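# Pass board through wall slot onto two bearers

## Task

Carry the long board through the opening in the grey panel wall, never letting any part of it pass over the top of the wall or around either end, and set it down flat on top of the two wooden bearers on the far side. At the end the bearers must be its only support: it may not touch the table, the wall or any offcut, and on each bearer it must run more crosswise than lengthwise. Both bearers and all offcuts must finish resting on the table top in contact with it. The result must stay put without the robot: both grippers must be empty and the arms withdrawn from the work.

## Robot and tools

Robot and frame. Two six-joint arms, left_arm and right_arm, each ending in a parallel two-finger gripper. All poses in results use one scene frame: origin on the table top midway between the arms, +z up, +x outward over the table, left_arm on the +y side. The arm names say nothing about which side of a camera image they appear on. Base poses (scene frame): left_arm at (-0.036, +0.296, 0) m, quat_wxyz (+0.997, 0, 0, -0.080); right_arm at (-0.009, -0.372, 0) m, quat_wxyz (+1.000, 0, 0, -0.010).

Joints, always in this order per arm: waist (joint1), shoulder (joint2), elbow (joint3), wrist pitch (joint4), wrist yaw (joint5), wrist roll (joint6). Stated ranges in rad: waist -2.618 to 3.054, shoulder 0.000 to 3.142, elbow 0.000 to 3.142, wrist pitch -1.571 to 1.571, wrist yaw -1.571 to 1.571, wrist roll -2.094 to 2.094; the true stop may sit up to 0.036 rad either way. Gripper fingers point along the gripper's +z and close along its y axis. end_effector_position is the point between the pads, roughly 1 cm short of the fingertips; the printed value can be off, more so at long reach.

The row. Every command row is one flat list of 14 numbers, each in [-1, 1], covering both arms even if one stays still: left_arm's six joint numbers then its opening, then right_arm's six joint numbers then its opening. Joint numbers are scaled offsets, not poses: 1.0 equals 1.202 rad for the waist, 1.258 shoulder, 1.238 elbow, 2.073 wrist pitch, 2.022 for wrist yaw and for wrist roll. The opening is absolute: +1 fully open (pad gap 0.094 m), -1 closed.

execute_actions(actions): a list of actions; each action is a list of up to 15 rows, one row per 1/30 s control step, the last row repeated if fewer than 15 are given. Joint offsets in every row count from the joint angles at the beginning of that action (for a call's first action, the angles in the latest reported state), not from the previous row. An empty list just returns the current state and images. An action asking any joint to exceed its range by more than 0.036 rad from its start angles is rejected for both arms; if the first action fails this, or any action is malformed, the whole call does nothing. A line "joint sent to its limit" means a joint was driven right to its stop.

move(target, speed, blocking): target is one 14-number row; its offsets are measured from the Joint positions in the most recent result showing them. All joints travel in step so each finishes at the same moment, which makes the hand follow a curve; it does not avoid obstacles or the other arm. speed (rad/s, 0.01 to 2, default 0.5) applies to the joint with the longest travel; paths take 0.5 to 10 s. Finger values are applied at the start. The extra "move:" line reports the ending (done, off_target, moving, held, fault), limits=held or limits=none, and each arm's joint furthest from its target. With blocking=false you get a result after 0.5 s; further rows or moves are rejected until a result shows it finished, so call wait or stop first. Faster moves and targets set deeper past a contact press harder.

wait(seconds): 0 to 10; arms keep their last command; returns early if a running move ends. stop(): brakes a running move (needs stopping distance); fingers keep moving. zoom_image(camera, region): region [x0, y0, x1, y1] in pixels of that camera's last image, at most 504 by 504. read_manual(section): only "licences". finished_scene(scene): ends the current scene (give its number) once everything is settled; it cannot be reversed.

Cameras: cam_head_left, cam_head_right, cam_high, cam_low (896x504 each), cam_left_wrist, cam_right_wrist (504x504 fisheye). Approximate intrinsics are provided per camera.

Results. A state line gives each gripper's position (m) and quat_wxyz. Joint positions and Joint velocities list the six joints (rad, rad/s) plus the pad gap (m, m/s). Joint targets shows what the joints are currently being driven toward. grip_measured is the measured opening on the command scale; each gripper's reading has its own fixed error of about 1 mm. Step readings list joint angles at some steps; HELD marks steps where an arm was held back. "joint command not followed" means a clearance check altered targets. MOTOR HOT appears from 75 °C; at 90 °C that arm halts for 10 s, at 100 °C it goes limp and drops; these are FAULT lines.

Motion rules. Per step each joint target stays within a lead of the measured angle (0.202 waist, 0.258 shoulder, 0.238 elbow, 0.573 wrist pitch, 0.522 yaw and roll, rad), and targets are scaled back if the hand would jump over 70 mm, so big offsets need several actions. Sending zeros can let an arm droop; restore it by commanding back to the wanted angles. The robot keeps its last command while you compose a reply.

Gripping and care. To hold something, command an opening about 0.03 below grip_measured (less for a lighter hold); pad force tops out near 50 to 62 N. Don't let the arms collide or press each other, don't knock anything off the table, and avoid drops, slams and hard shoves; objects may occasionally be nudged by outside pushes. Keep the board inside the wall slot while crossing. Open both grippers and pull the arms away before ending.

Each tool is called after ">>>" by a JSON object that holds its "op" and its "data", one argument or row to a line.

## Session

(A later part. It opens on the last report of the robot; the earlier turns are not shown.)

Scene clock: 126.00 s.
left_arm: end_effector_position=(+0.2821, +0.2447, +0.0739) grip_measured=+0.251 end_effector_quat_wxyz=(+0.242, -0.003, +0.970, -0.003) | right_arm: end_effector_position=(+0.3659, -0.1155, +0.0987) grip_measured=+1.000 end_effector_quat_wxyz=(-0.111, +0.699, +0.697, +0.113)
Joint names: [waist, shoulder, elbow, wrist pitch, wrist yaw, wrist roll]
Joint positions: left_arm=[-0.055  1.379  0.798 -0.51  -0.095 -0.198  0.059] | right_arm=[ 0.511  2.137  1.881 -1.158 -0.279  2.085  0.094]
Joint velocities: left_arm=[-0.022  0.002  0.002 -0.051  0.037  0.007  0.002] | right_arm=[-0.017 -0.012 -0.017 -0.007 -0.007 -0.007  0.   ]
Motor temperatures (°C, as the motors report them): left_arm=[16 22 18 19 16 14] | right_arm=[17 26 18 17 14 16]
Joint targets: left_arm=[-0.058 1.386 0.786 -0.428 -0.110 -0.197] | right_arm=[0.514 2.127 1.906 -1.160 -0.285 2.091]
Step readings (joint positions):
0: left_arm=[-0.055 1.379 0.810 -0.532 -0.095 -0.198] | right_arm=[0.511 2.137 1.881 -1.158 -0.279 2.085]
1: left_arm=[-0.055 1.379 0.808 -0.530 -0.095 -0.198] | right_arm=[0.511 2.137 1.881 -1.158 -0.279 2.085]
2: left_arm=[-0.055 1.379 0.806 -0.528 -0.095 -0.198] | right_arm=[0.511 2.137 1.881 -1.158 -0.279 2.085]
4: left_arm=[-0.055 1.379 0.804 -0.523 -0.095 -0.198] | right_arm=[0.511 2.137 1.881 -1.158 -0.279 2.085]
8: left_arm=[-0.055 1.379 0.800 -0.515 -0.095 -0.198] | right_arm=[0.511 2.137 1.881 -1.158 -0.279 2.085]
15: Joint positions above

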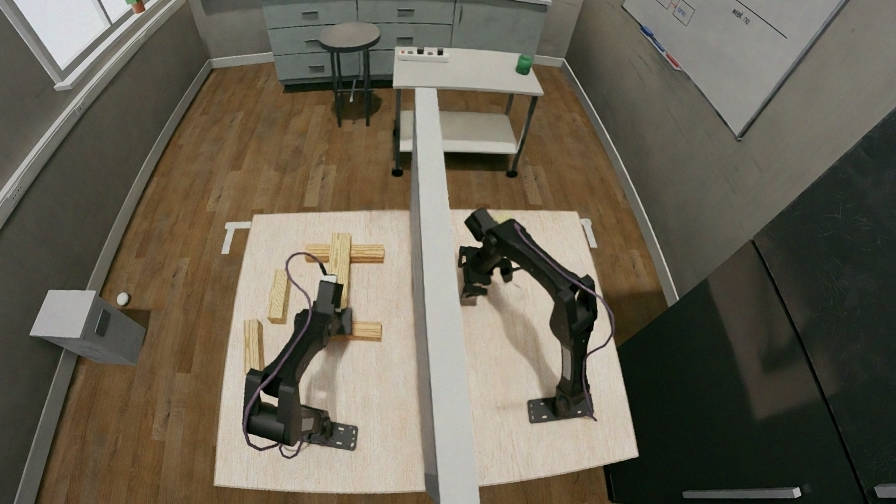

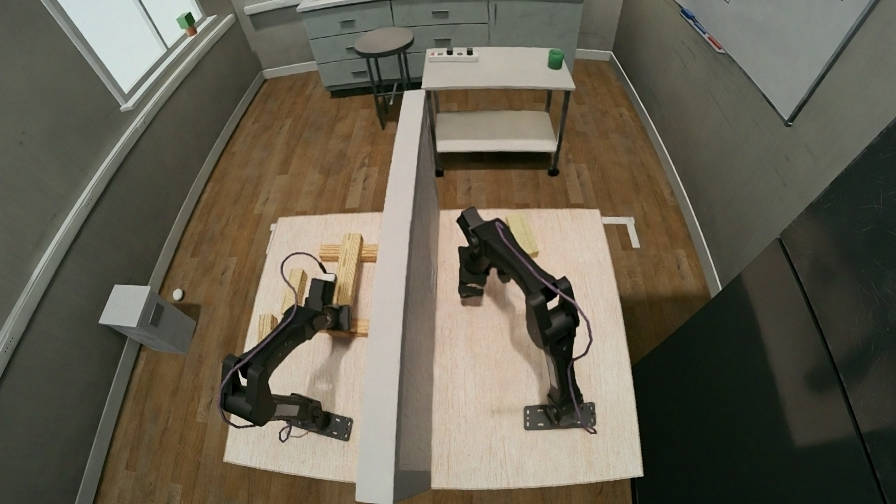

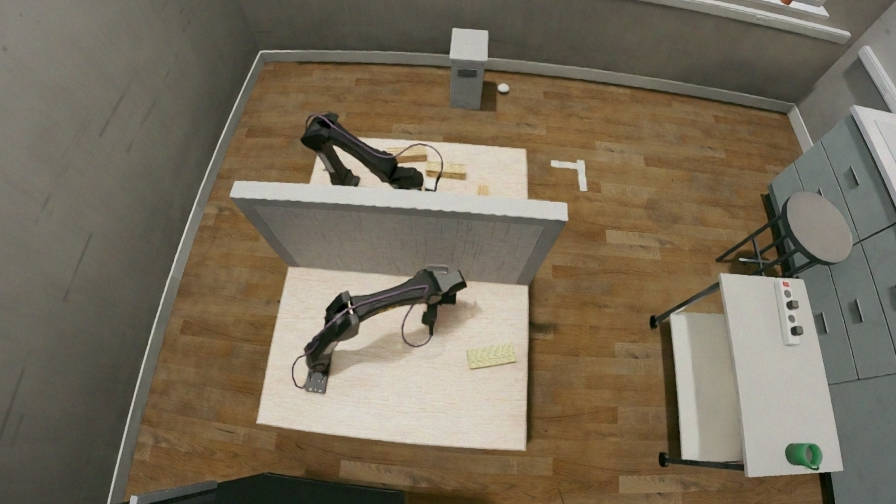

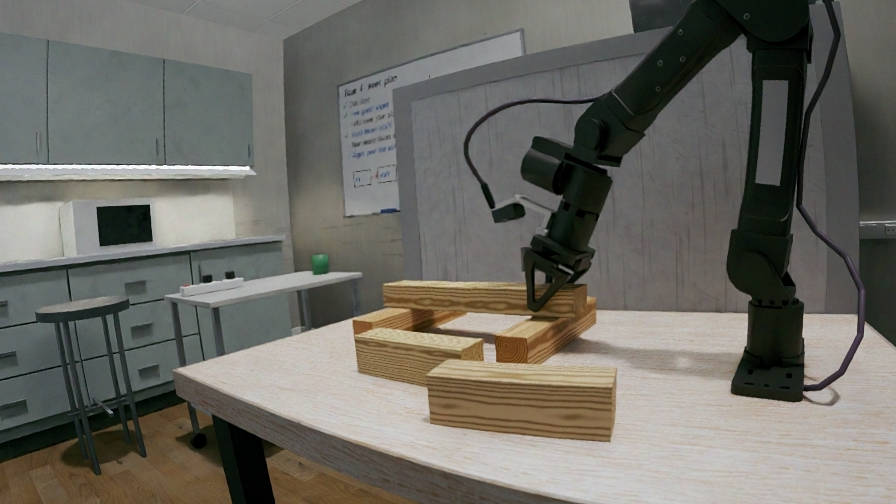

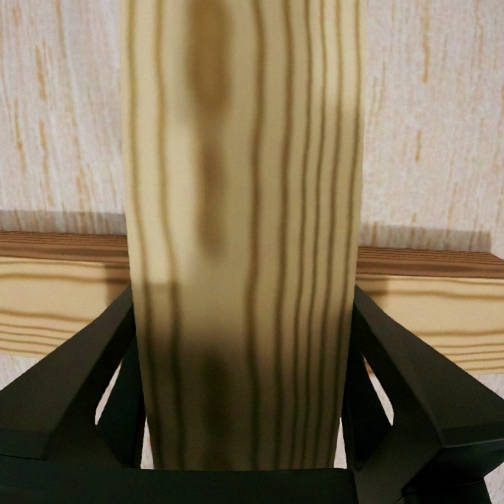

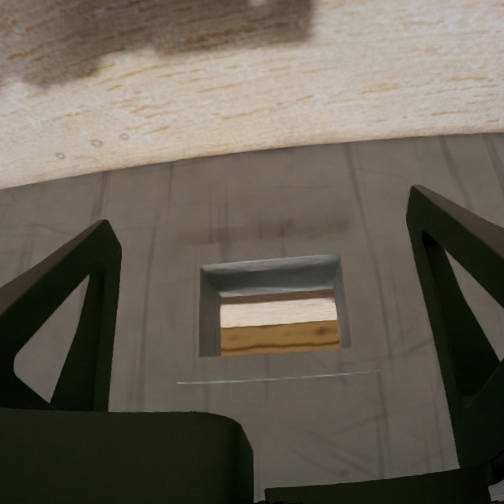

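>>> {"op": "execute_actions", "data": {
  "actions": [
    [
[-0.0025,0.0000,0.0137,0.0314,-0.0074,0.0005,0.21, 0.0025,-0.0079,0.0202,-0.0010,-0.0030,0.0030,1],
[-0.0025,-0.0032,0.0194,0.0251,-0.0074,0.0005,0.21, 0.0025,-0.0079,0.0202,-0.0010,-0.0030,0.0030,1],
[-0.0025,-0.0032,0.0210,0.0212,-0.0074,0.0005,0.21, 0.0025,-0.0079,0.0202,-0.0010,-0.0030,0.0030,1],
[-0.0025,-0.0032,0.0226,0.0174,-0.0074,0.0005,0.21, 0.0025,-0.0079,0.0202,-0.0010,-0.0030,0.0030,1],
[-0.0025,-0.0032,0.0242,0.0135,-0.0074,0.0005,0.21, 0.0025,-0.0079,0.0202,-0.0010,-0.0030,0.0030,1],
[-0.0025,-0.0032,0.0258,0.0096,-0.0074,0.0005,0.21, 0.0025,-0.0079,0.0202,-0.0010,-0.0030,0.0030,1],
[-0.0025,-0.0032,0.0275,0.0063,-0.0074,0.0005,0.21, 0.0025,-0.0079,0.0202,-0.0010,-0.0030,0.0030,1],
[-0.0025,-0.0032,0.0291,0.0034,-0.0074,0.0005,0.21, 0.0025,-0.0079,0.0202,-0.0010,-0.0030,0.0030,1],
[-0.0025,-0.0032,0.0307,0.0010,-0.0074,0.0005,0.21, 0.0025,-0.0079,0.0202,-0.0010,-0.0030,0.0030,1],
[-0.0025,-0.0032,0.0307,-0.0014,-0.0074,0.0005,0.21, 0.0025,-0.0079,0.0202,-0.0010,-0.0030,0.0030,1],
[-0.0025,-0.0032,0.0307,-0.0048,-0.0074,0.0005,0.21, 0.0025,-0.0079,0.0202,-0.0010,-0.0030,0.0030,1],
[-0.0025,-0.0032,0.0307,-0.0087,-0.0074,0.0005,0.21, 0.0025,-0.0079,0.0202,-0.0010,-0.0030,0.0030,1],
[-0.0025,-0.0032,0.0307,-0.0125,-0.0074,0.0005,0.21, 0.0025,-0.0079,0.0202,-0.0010,-0.0030,0.0030,1],
[-0.0025,-0.0032,0.0307,-0.0164,-0.0074,0.0005,0.21, 0.0025,-0.0079,0.0202,-0.0010,-0.0030,0.0030,1],
[-0.0025,-0.0032,0.0307,-0.0193,-0.0074,0.0005,0.21, 0.0025,-0.0079,0.0202,-0.0010,-0.0030,0.0030,1]
]
  ]
}}

>>> {"op": "zoom_image", "data": {
  "camera": "cam_low",
  "region": [340, 230, 640, 380]
}}

Scene clock: 128.17 s.
left_arm: end_effector_position=(+0.2802, +0.2452, +0.0735) grip_measured=+0.251 end_effector_quat_wxyz=(+0.237, -0.003, +0.971, -0.003) | right_arm: end_effector_position=(+0.3659, -0.1155, +0.0987) grip_measured=+1.000 end_effector_quat_wxyz=(-0.111, +0.699, +0.697, +0.113)
Joint names: [waist, shoulder, elbow, wrist pitch, wrist yaw, wrist roll]
Joint positions: left_arm=[-0.055  1.379  0.802 -0.524 -0.095 -0.199  0.059] | right_arm=[ 0.511  2.137  1.881 -1.158 -0.279  2.085  0.094]
Joint velocities: left_arm=[ 0.007 -0.012  0.017 -0.125  0.022 -0.081 -0.001] | right_arm=[-0.002  0.007 -0.007 -0.037 -0.037  0.007  0.   ]
Motor temperatures (°C, as the motors report them): left_arm=[16 21 18 19 16 14] | right_arm=[17 26 18 17 14 16]
Joint targets: left_arm=[-0.058 1.375 0.836 -0.550 -0.110 -0.197] | right_arm=[0.514 2.127 1.906 -1.160 -0.285 2.091]
Step readings (joint positions):
0: left_arm=[-0.055 1.379 0.798 -0.510 -0.095 -0.198] | right_arm=[0.511 2.137 1.881 -1.158 -0.279 2.085]
1: left_arm=[-0.055 1.379 0.798 -0.510 -0.095 -0.198] | right_arm=[0.511 2.137 1.881 -1.158 -0.279 2.085]
2: left_arm=[-0.055 1.379 0.798 -0.510 -0.095 -0.198] | right_arm=[0.511 2.137 1.881 -1.158 -0.279 2.085]
4: left_arm=[-0.055 1.379 0.798 -0.511 -0.095 -0.198] | right_arm=[0.511 2.137 1.881 -1.158 -0.279 2.085]
8: left_arm=[-0.055 1.379 0.798 -0.512 -0.095 -0.198] | right_arm=[0.511 2.137 1.881 -1.158 -0.279 2.085]
15: Joint positions above

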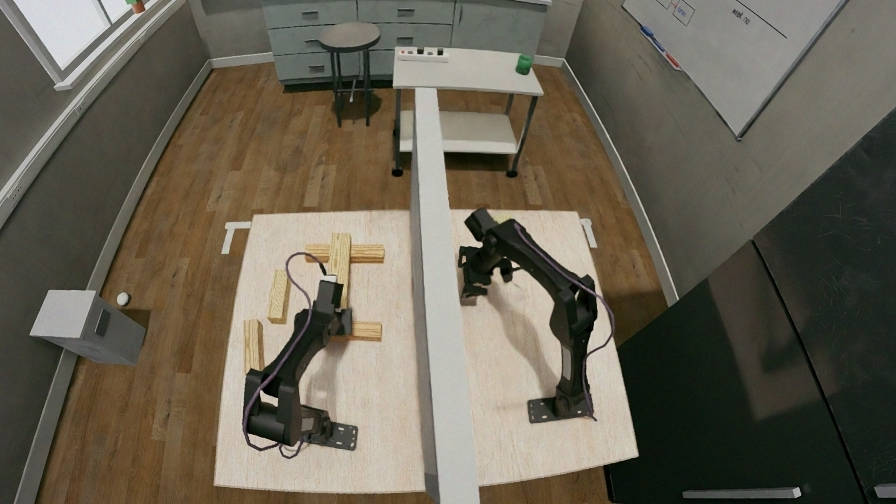

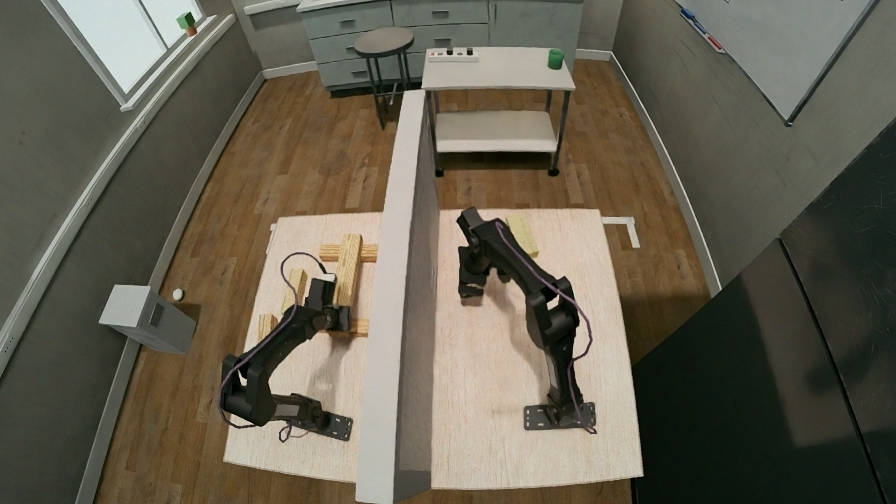

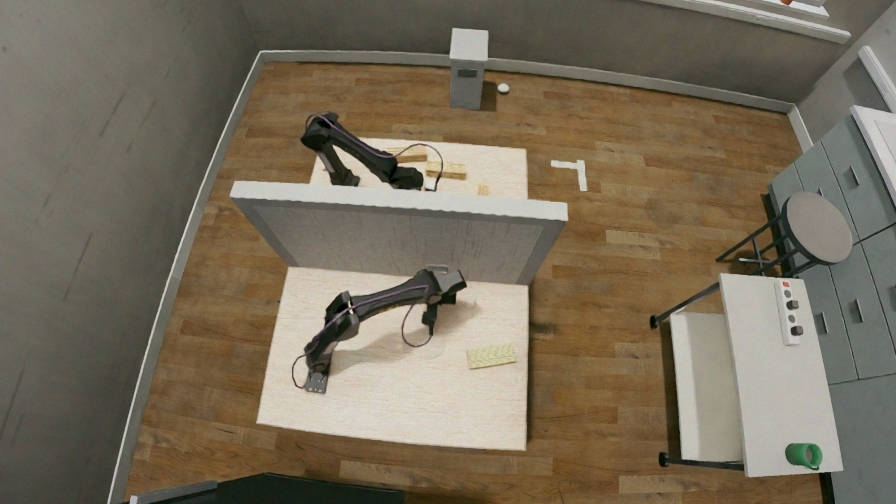

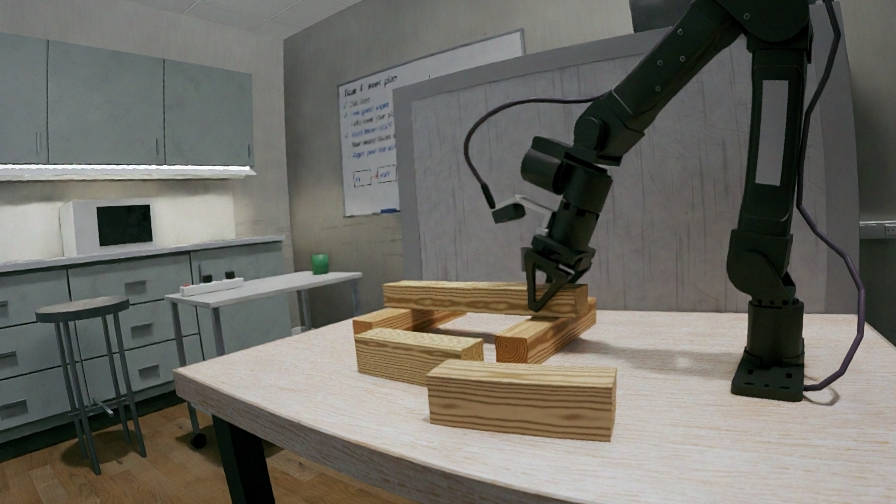

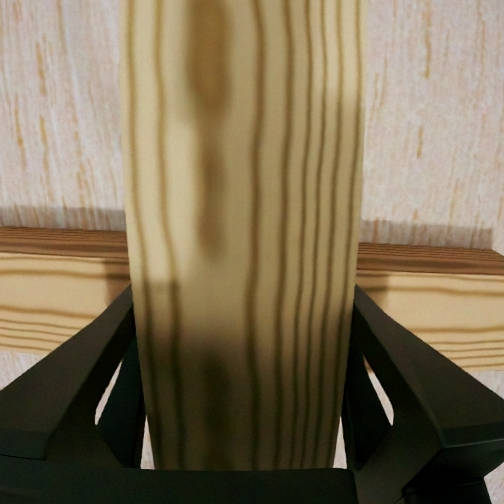

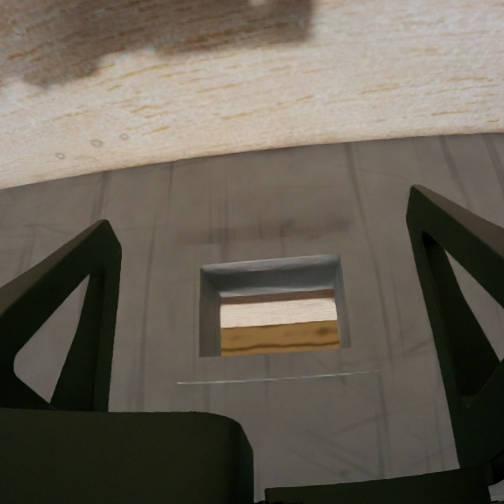

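Region (340, 230, 640, 380) of cam_low's 896x504 image, scaled by 1.680, with more detail than that image has.

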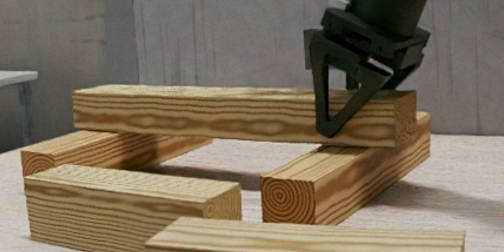

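>>> {"op": "execute_actions", "data": {
  "actions": [
    [
[-0.0025,-0.0032,0.0145,-0.0043,-0.0040,0.0005,0.21, 0.0025,-0.0079,0.0202,-0.0010,-0.0030,0.0030,1],
[-0.0025,-0.0032,0.0145,-0.0043,-0.0020,0.0005,0.24, 0.0025,-0.0079,0.0202,-0.0010,-0.0030,0.0030,1],
[-0.0025,-0.0032,0.0145,-0.0043,-0.0020,0.0005,0.32, 0.0025,-0.0079,0.0202,-0.0010,-0.0030,0.0030,1],
[-0.0025,-0.0032,0.0145,-0.0043,-0.0020,0.0005,0.6, 0.0025,-0.0079,0.0202,-0.0010,-0.0030,0.0030,1],
[-0.0025,-0.0032,0.0145,-0.0043,-0.0020,0.0005,1, 0.0025,-0.0079,0.0202,-0.0010,-0.0030,0.0030,1],
[-0.0025,-0.0032,0.0145,-0.0043,-0.0020,0.0005,1, 0.0025,-0.0079,0.0202,-0.0010,-0.0030,0.0030,1],
[-0.0025,-0.0383,0.0609,-0.0043,-0.0020,0.0005,1, 0.0025,-0.0079,0.0202,-0.0010,-0.0030,0.0030,1],
[-0.0025,-0.0491,0.0909,-0.0043,-0.0020,0.0005,1, 0.0025,-0.0079,0.0202,-0.0010,-0.0030,0.0030,1],
[-0.0025,-0.0605,0.1235,-0.0043,-0.0020,0.0005,1, 0.0025,-0.0079,0.0202,-0.0010,-0.0030,0.0030,1],
[-0.0025,-0.0709,0.1549,-0.0043,-0.0020,0.0005,1, 0.0025,-0.0079,0.0202,-0.0010,-0.0030,0.0030,1],
[-0.0025,-0.0793,0.1813,-0.0043,-0.0020,0.0005,1, 0.0025,-0.0079,0.0202,-0.0010,-0.0030,0.0030,1],
[-0.0025,-0.0845,0.1994,-0.0043,-0.0020,0.0005,1, 0.0025,-0.0079,0.0202,-0.0010,-0.0030,0.0030,1],
[-0.0025,-0.0859,0.2071,-0.0043,-0.0020,0.0005,1, 0.0025,-0.0079,0.0202,-0.0010,-0.0030,0.0030,1],
[-0.0025,-0.0835,0.2035,-0.0043,-0.0020,0.0005,1, 0.0025,-0.0079,0.0202,-0.0010,-0.0030,0.0030,1],
[-0.0025,-0.0851,0.2019,-0.0043,-0.0020,0.0005,1, 0.0025,-0.0079,0.0202,-0.0010,-0.0030,0.0030,1]
]
  ]
}}

>>> {"op": "zoom_image", "data": {
  "camera": "cam_low",
  "region": [340, 230, 640, 380]
}}

>>> {"op": "zoom_image", "data": {
  "camera": "cam_head_left",
  "region": [220, 200, 440, 400]
}}

Scene clock: 129.67 s.
left_arm: end_effector_position=(+0.3322, +0.2338, +0.1859) grip_measured=+1.000 end_effector_quat_wxyz=(+0.375, -0.010, +0.926, -0.034) | right_arm: end_effector_position=(+0.3659, -0.1155, +0.0987) grip_measured=+1.000 end_effector_quat_wxyz=(-0.111, +0.699, +0.697, +0.113)
Joint names: [waist, shoulder, elbow, wrist pitch, wrist yaw, wrist roll]
Joint positions: left_arm=[-0.055  1.299  1.025 -0.53  -0.095 -0.199  0.094] | right_arm=[ 0.511  2.137  1.881 -1.158 -0.279  2.085  0.094]
Joint velocities: left_arm=[-0.017 -0.374  0.476  0.388 -0.007  0.037  0.   ] | right_arm=[-0.012 -0.012  0.002 -0.022 -0.007 -0.037  0.   ]
Motor temperatures (°C, as the motors report them): left_arm=[16 21 18 19 16 14] | right_arm=[17 26 18 17 14 16]
Joint targets: left_arm=[-0.058 1.272 1.052 -0.533 -0.099 -0.198] | right_arm=[0.514 2.127 1.906 -1.160 -0.285 2.091]
Step readings (joint positions):
0: left_arm=[-0.055 1.379 0.803 -0.529 -0.095 -0.199] | right_arm=[0.511 2.137 1.881 -1.158 -0.279 2.085]
1: left_arm=[-0.055 1.379 0.803 -0.529 -0.095 -0.199] | right_arm=[0.511 2.137 1.881 -1.158 -0.279 2.085]
2: left_arm=[-0.055 1.379 0.803 -0.529 -0.095 -0.199] | right_arm=[0.511 2.137 1.881 -1.158 -0.279 2.085]
4: left_arm=[-0.055 1.379 0.803 -0.529 -0.095 -0.199] | right_arm=[0.511 2.137 1.881 -1.158 -0.279 2.085]
8: left_arm=[-0.055 1.375 0.822 -0.543 -0.095 -0.199] | right_arm=[0.511 2.137 1.881 -1.158 -0.279 2.085]
15: Joint positions above

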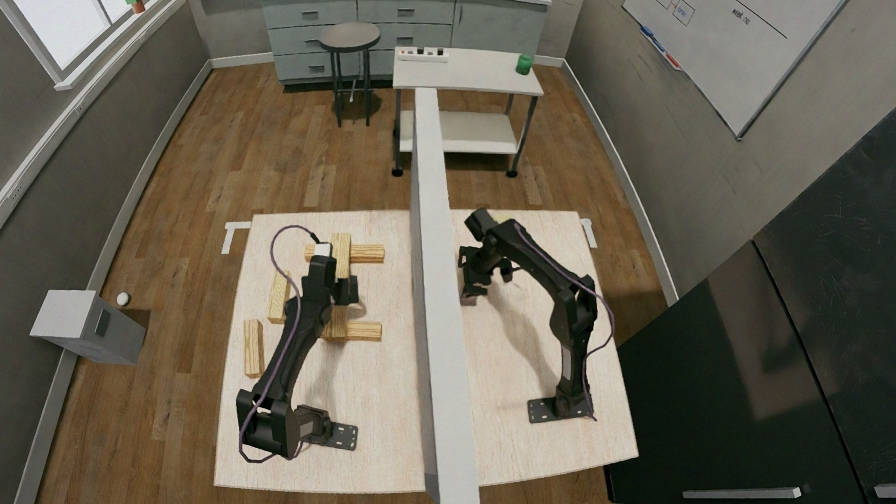

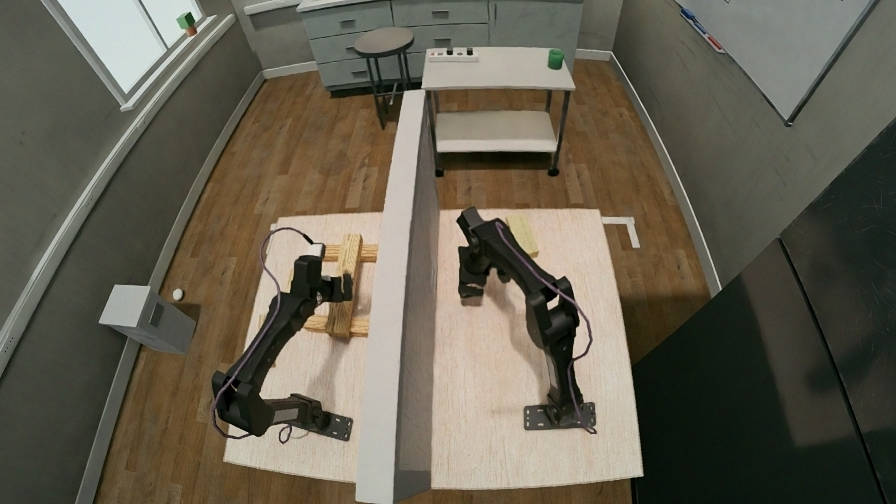

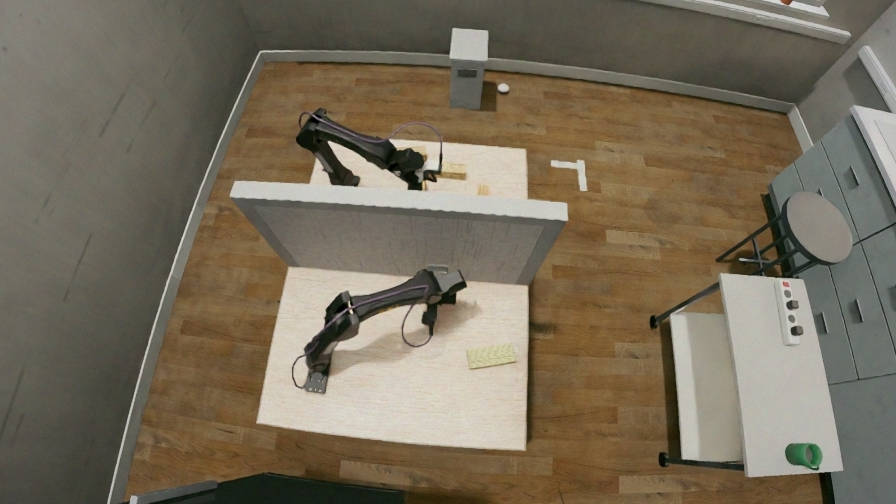

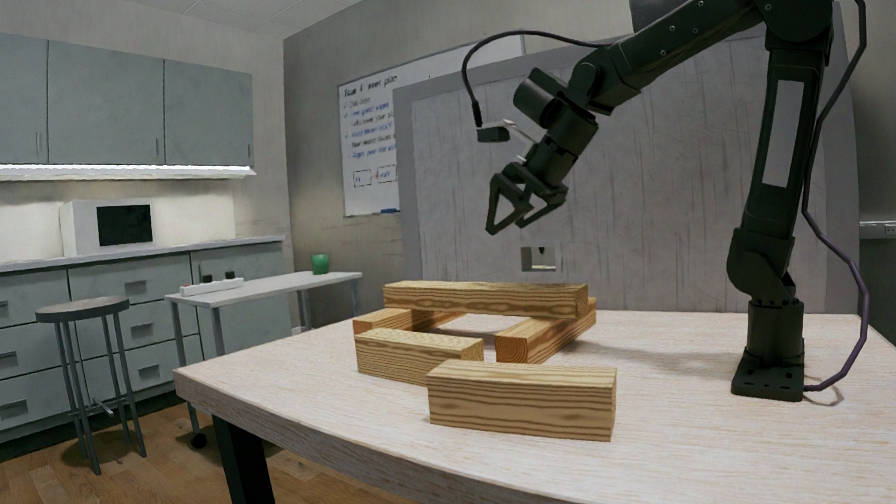

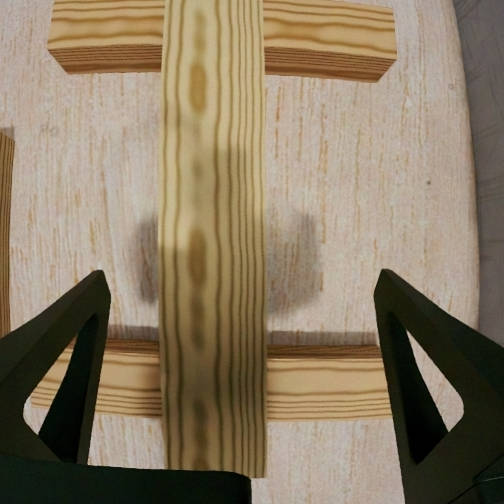

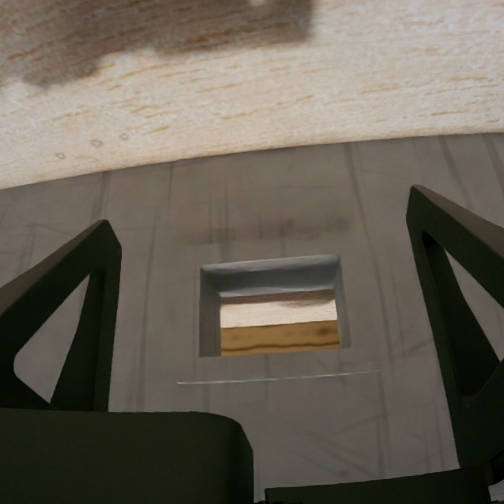

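Region (340, 230, 640, 380) of cam_low's 896x504 image, scaled by 1.680, with more detail than that image has.

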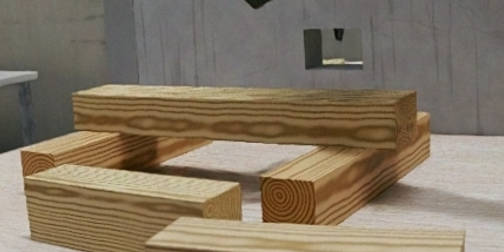

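Region (220, 200, 440, 400) of cam_head_left's 896x504 image, scaled by 2.291, with more detail than that image has; it fills the top 458 rows of this view, and the rest is white.

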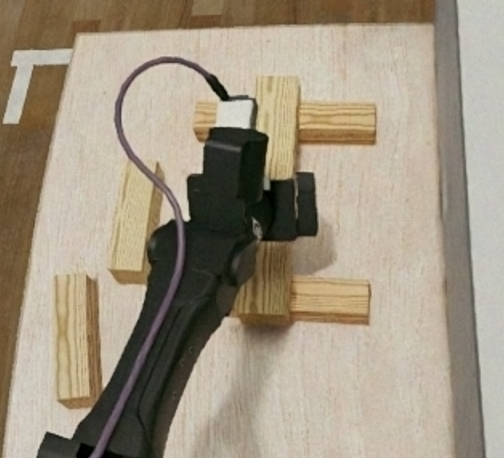

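The board rests flat on both bearers, and the gripper is clear. I'm finishing scene 1.

>>> {"op": "finished_scene", "data": {
  "scene": 1
}}

The scene is finished: the task was done.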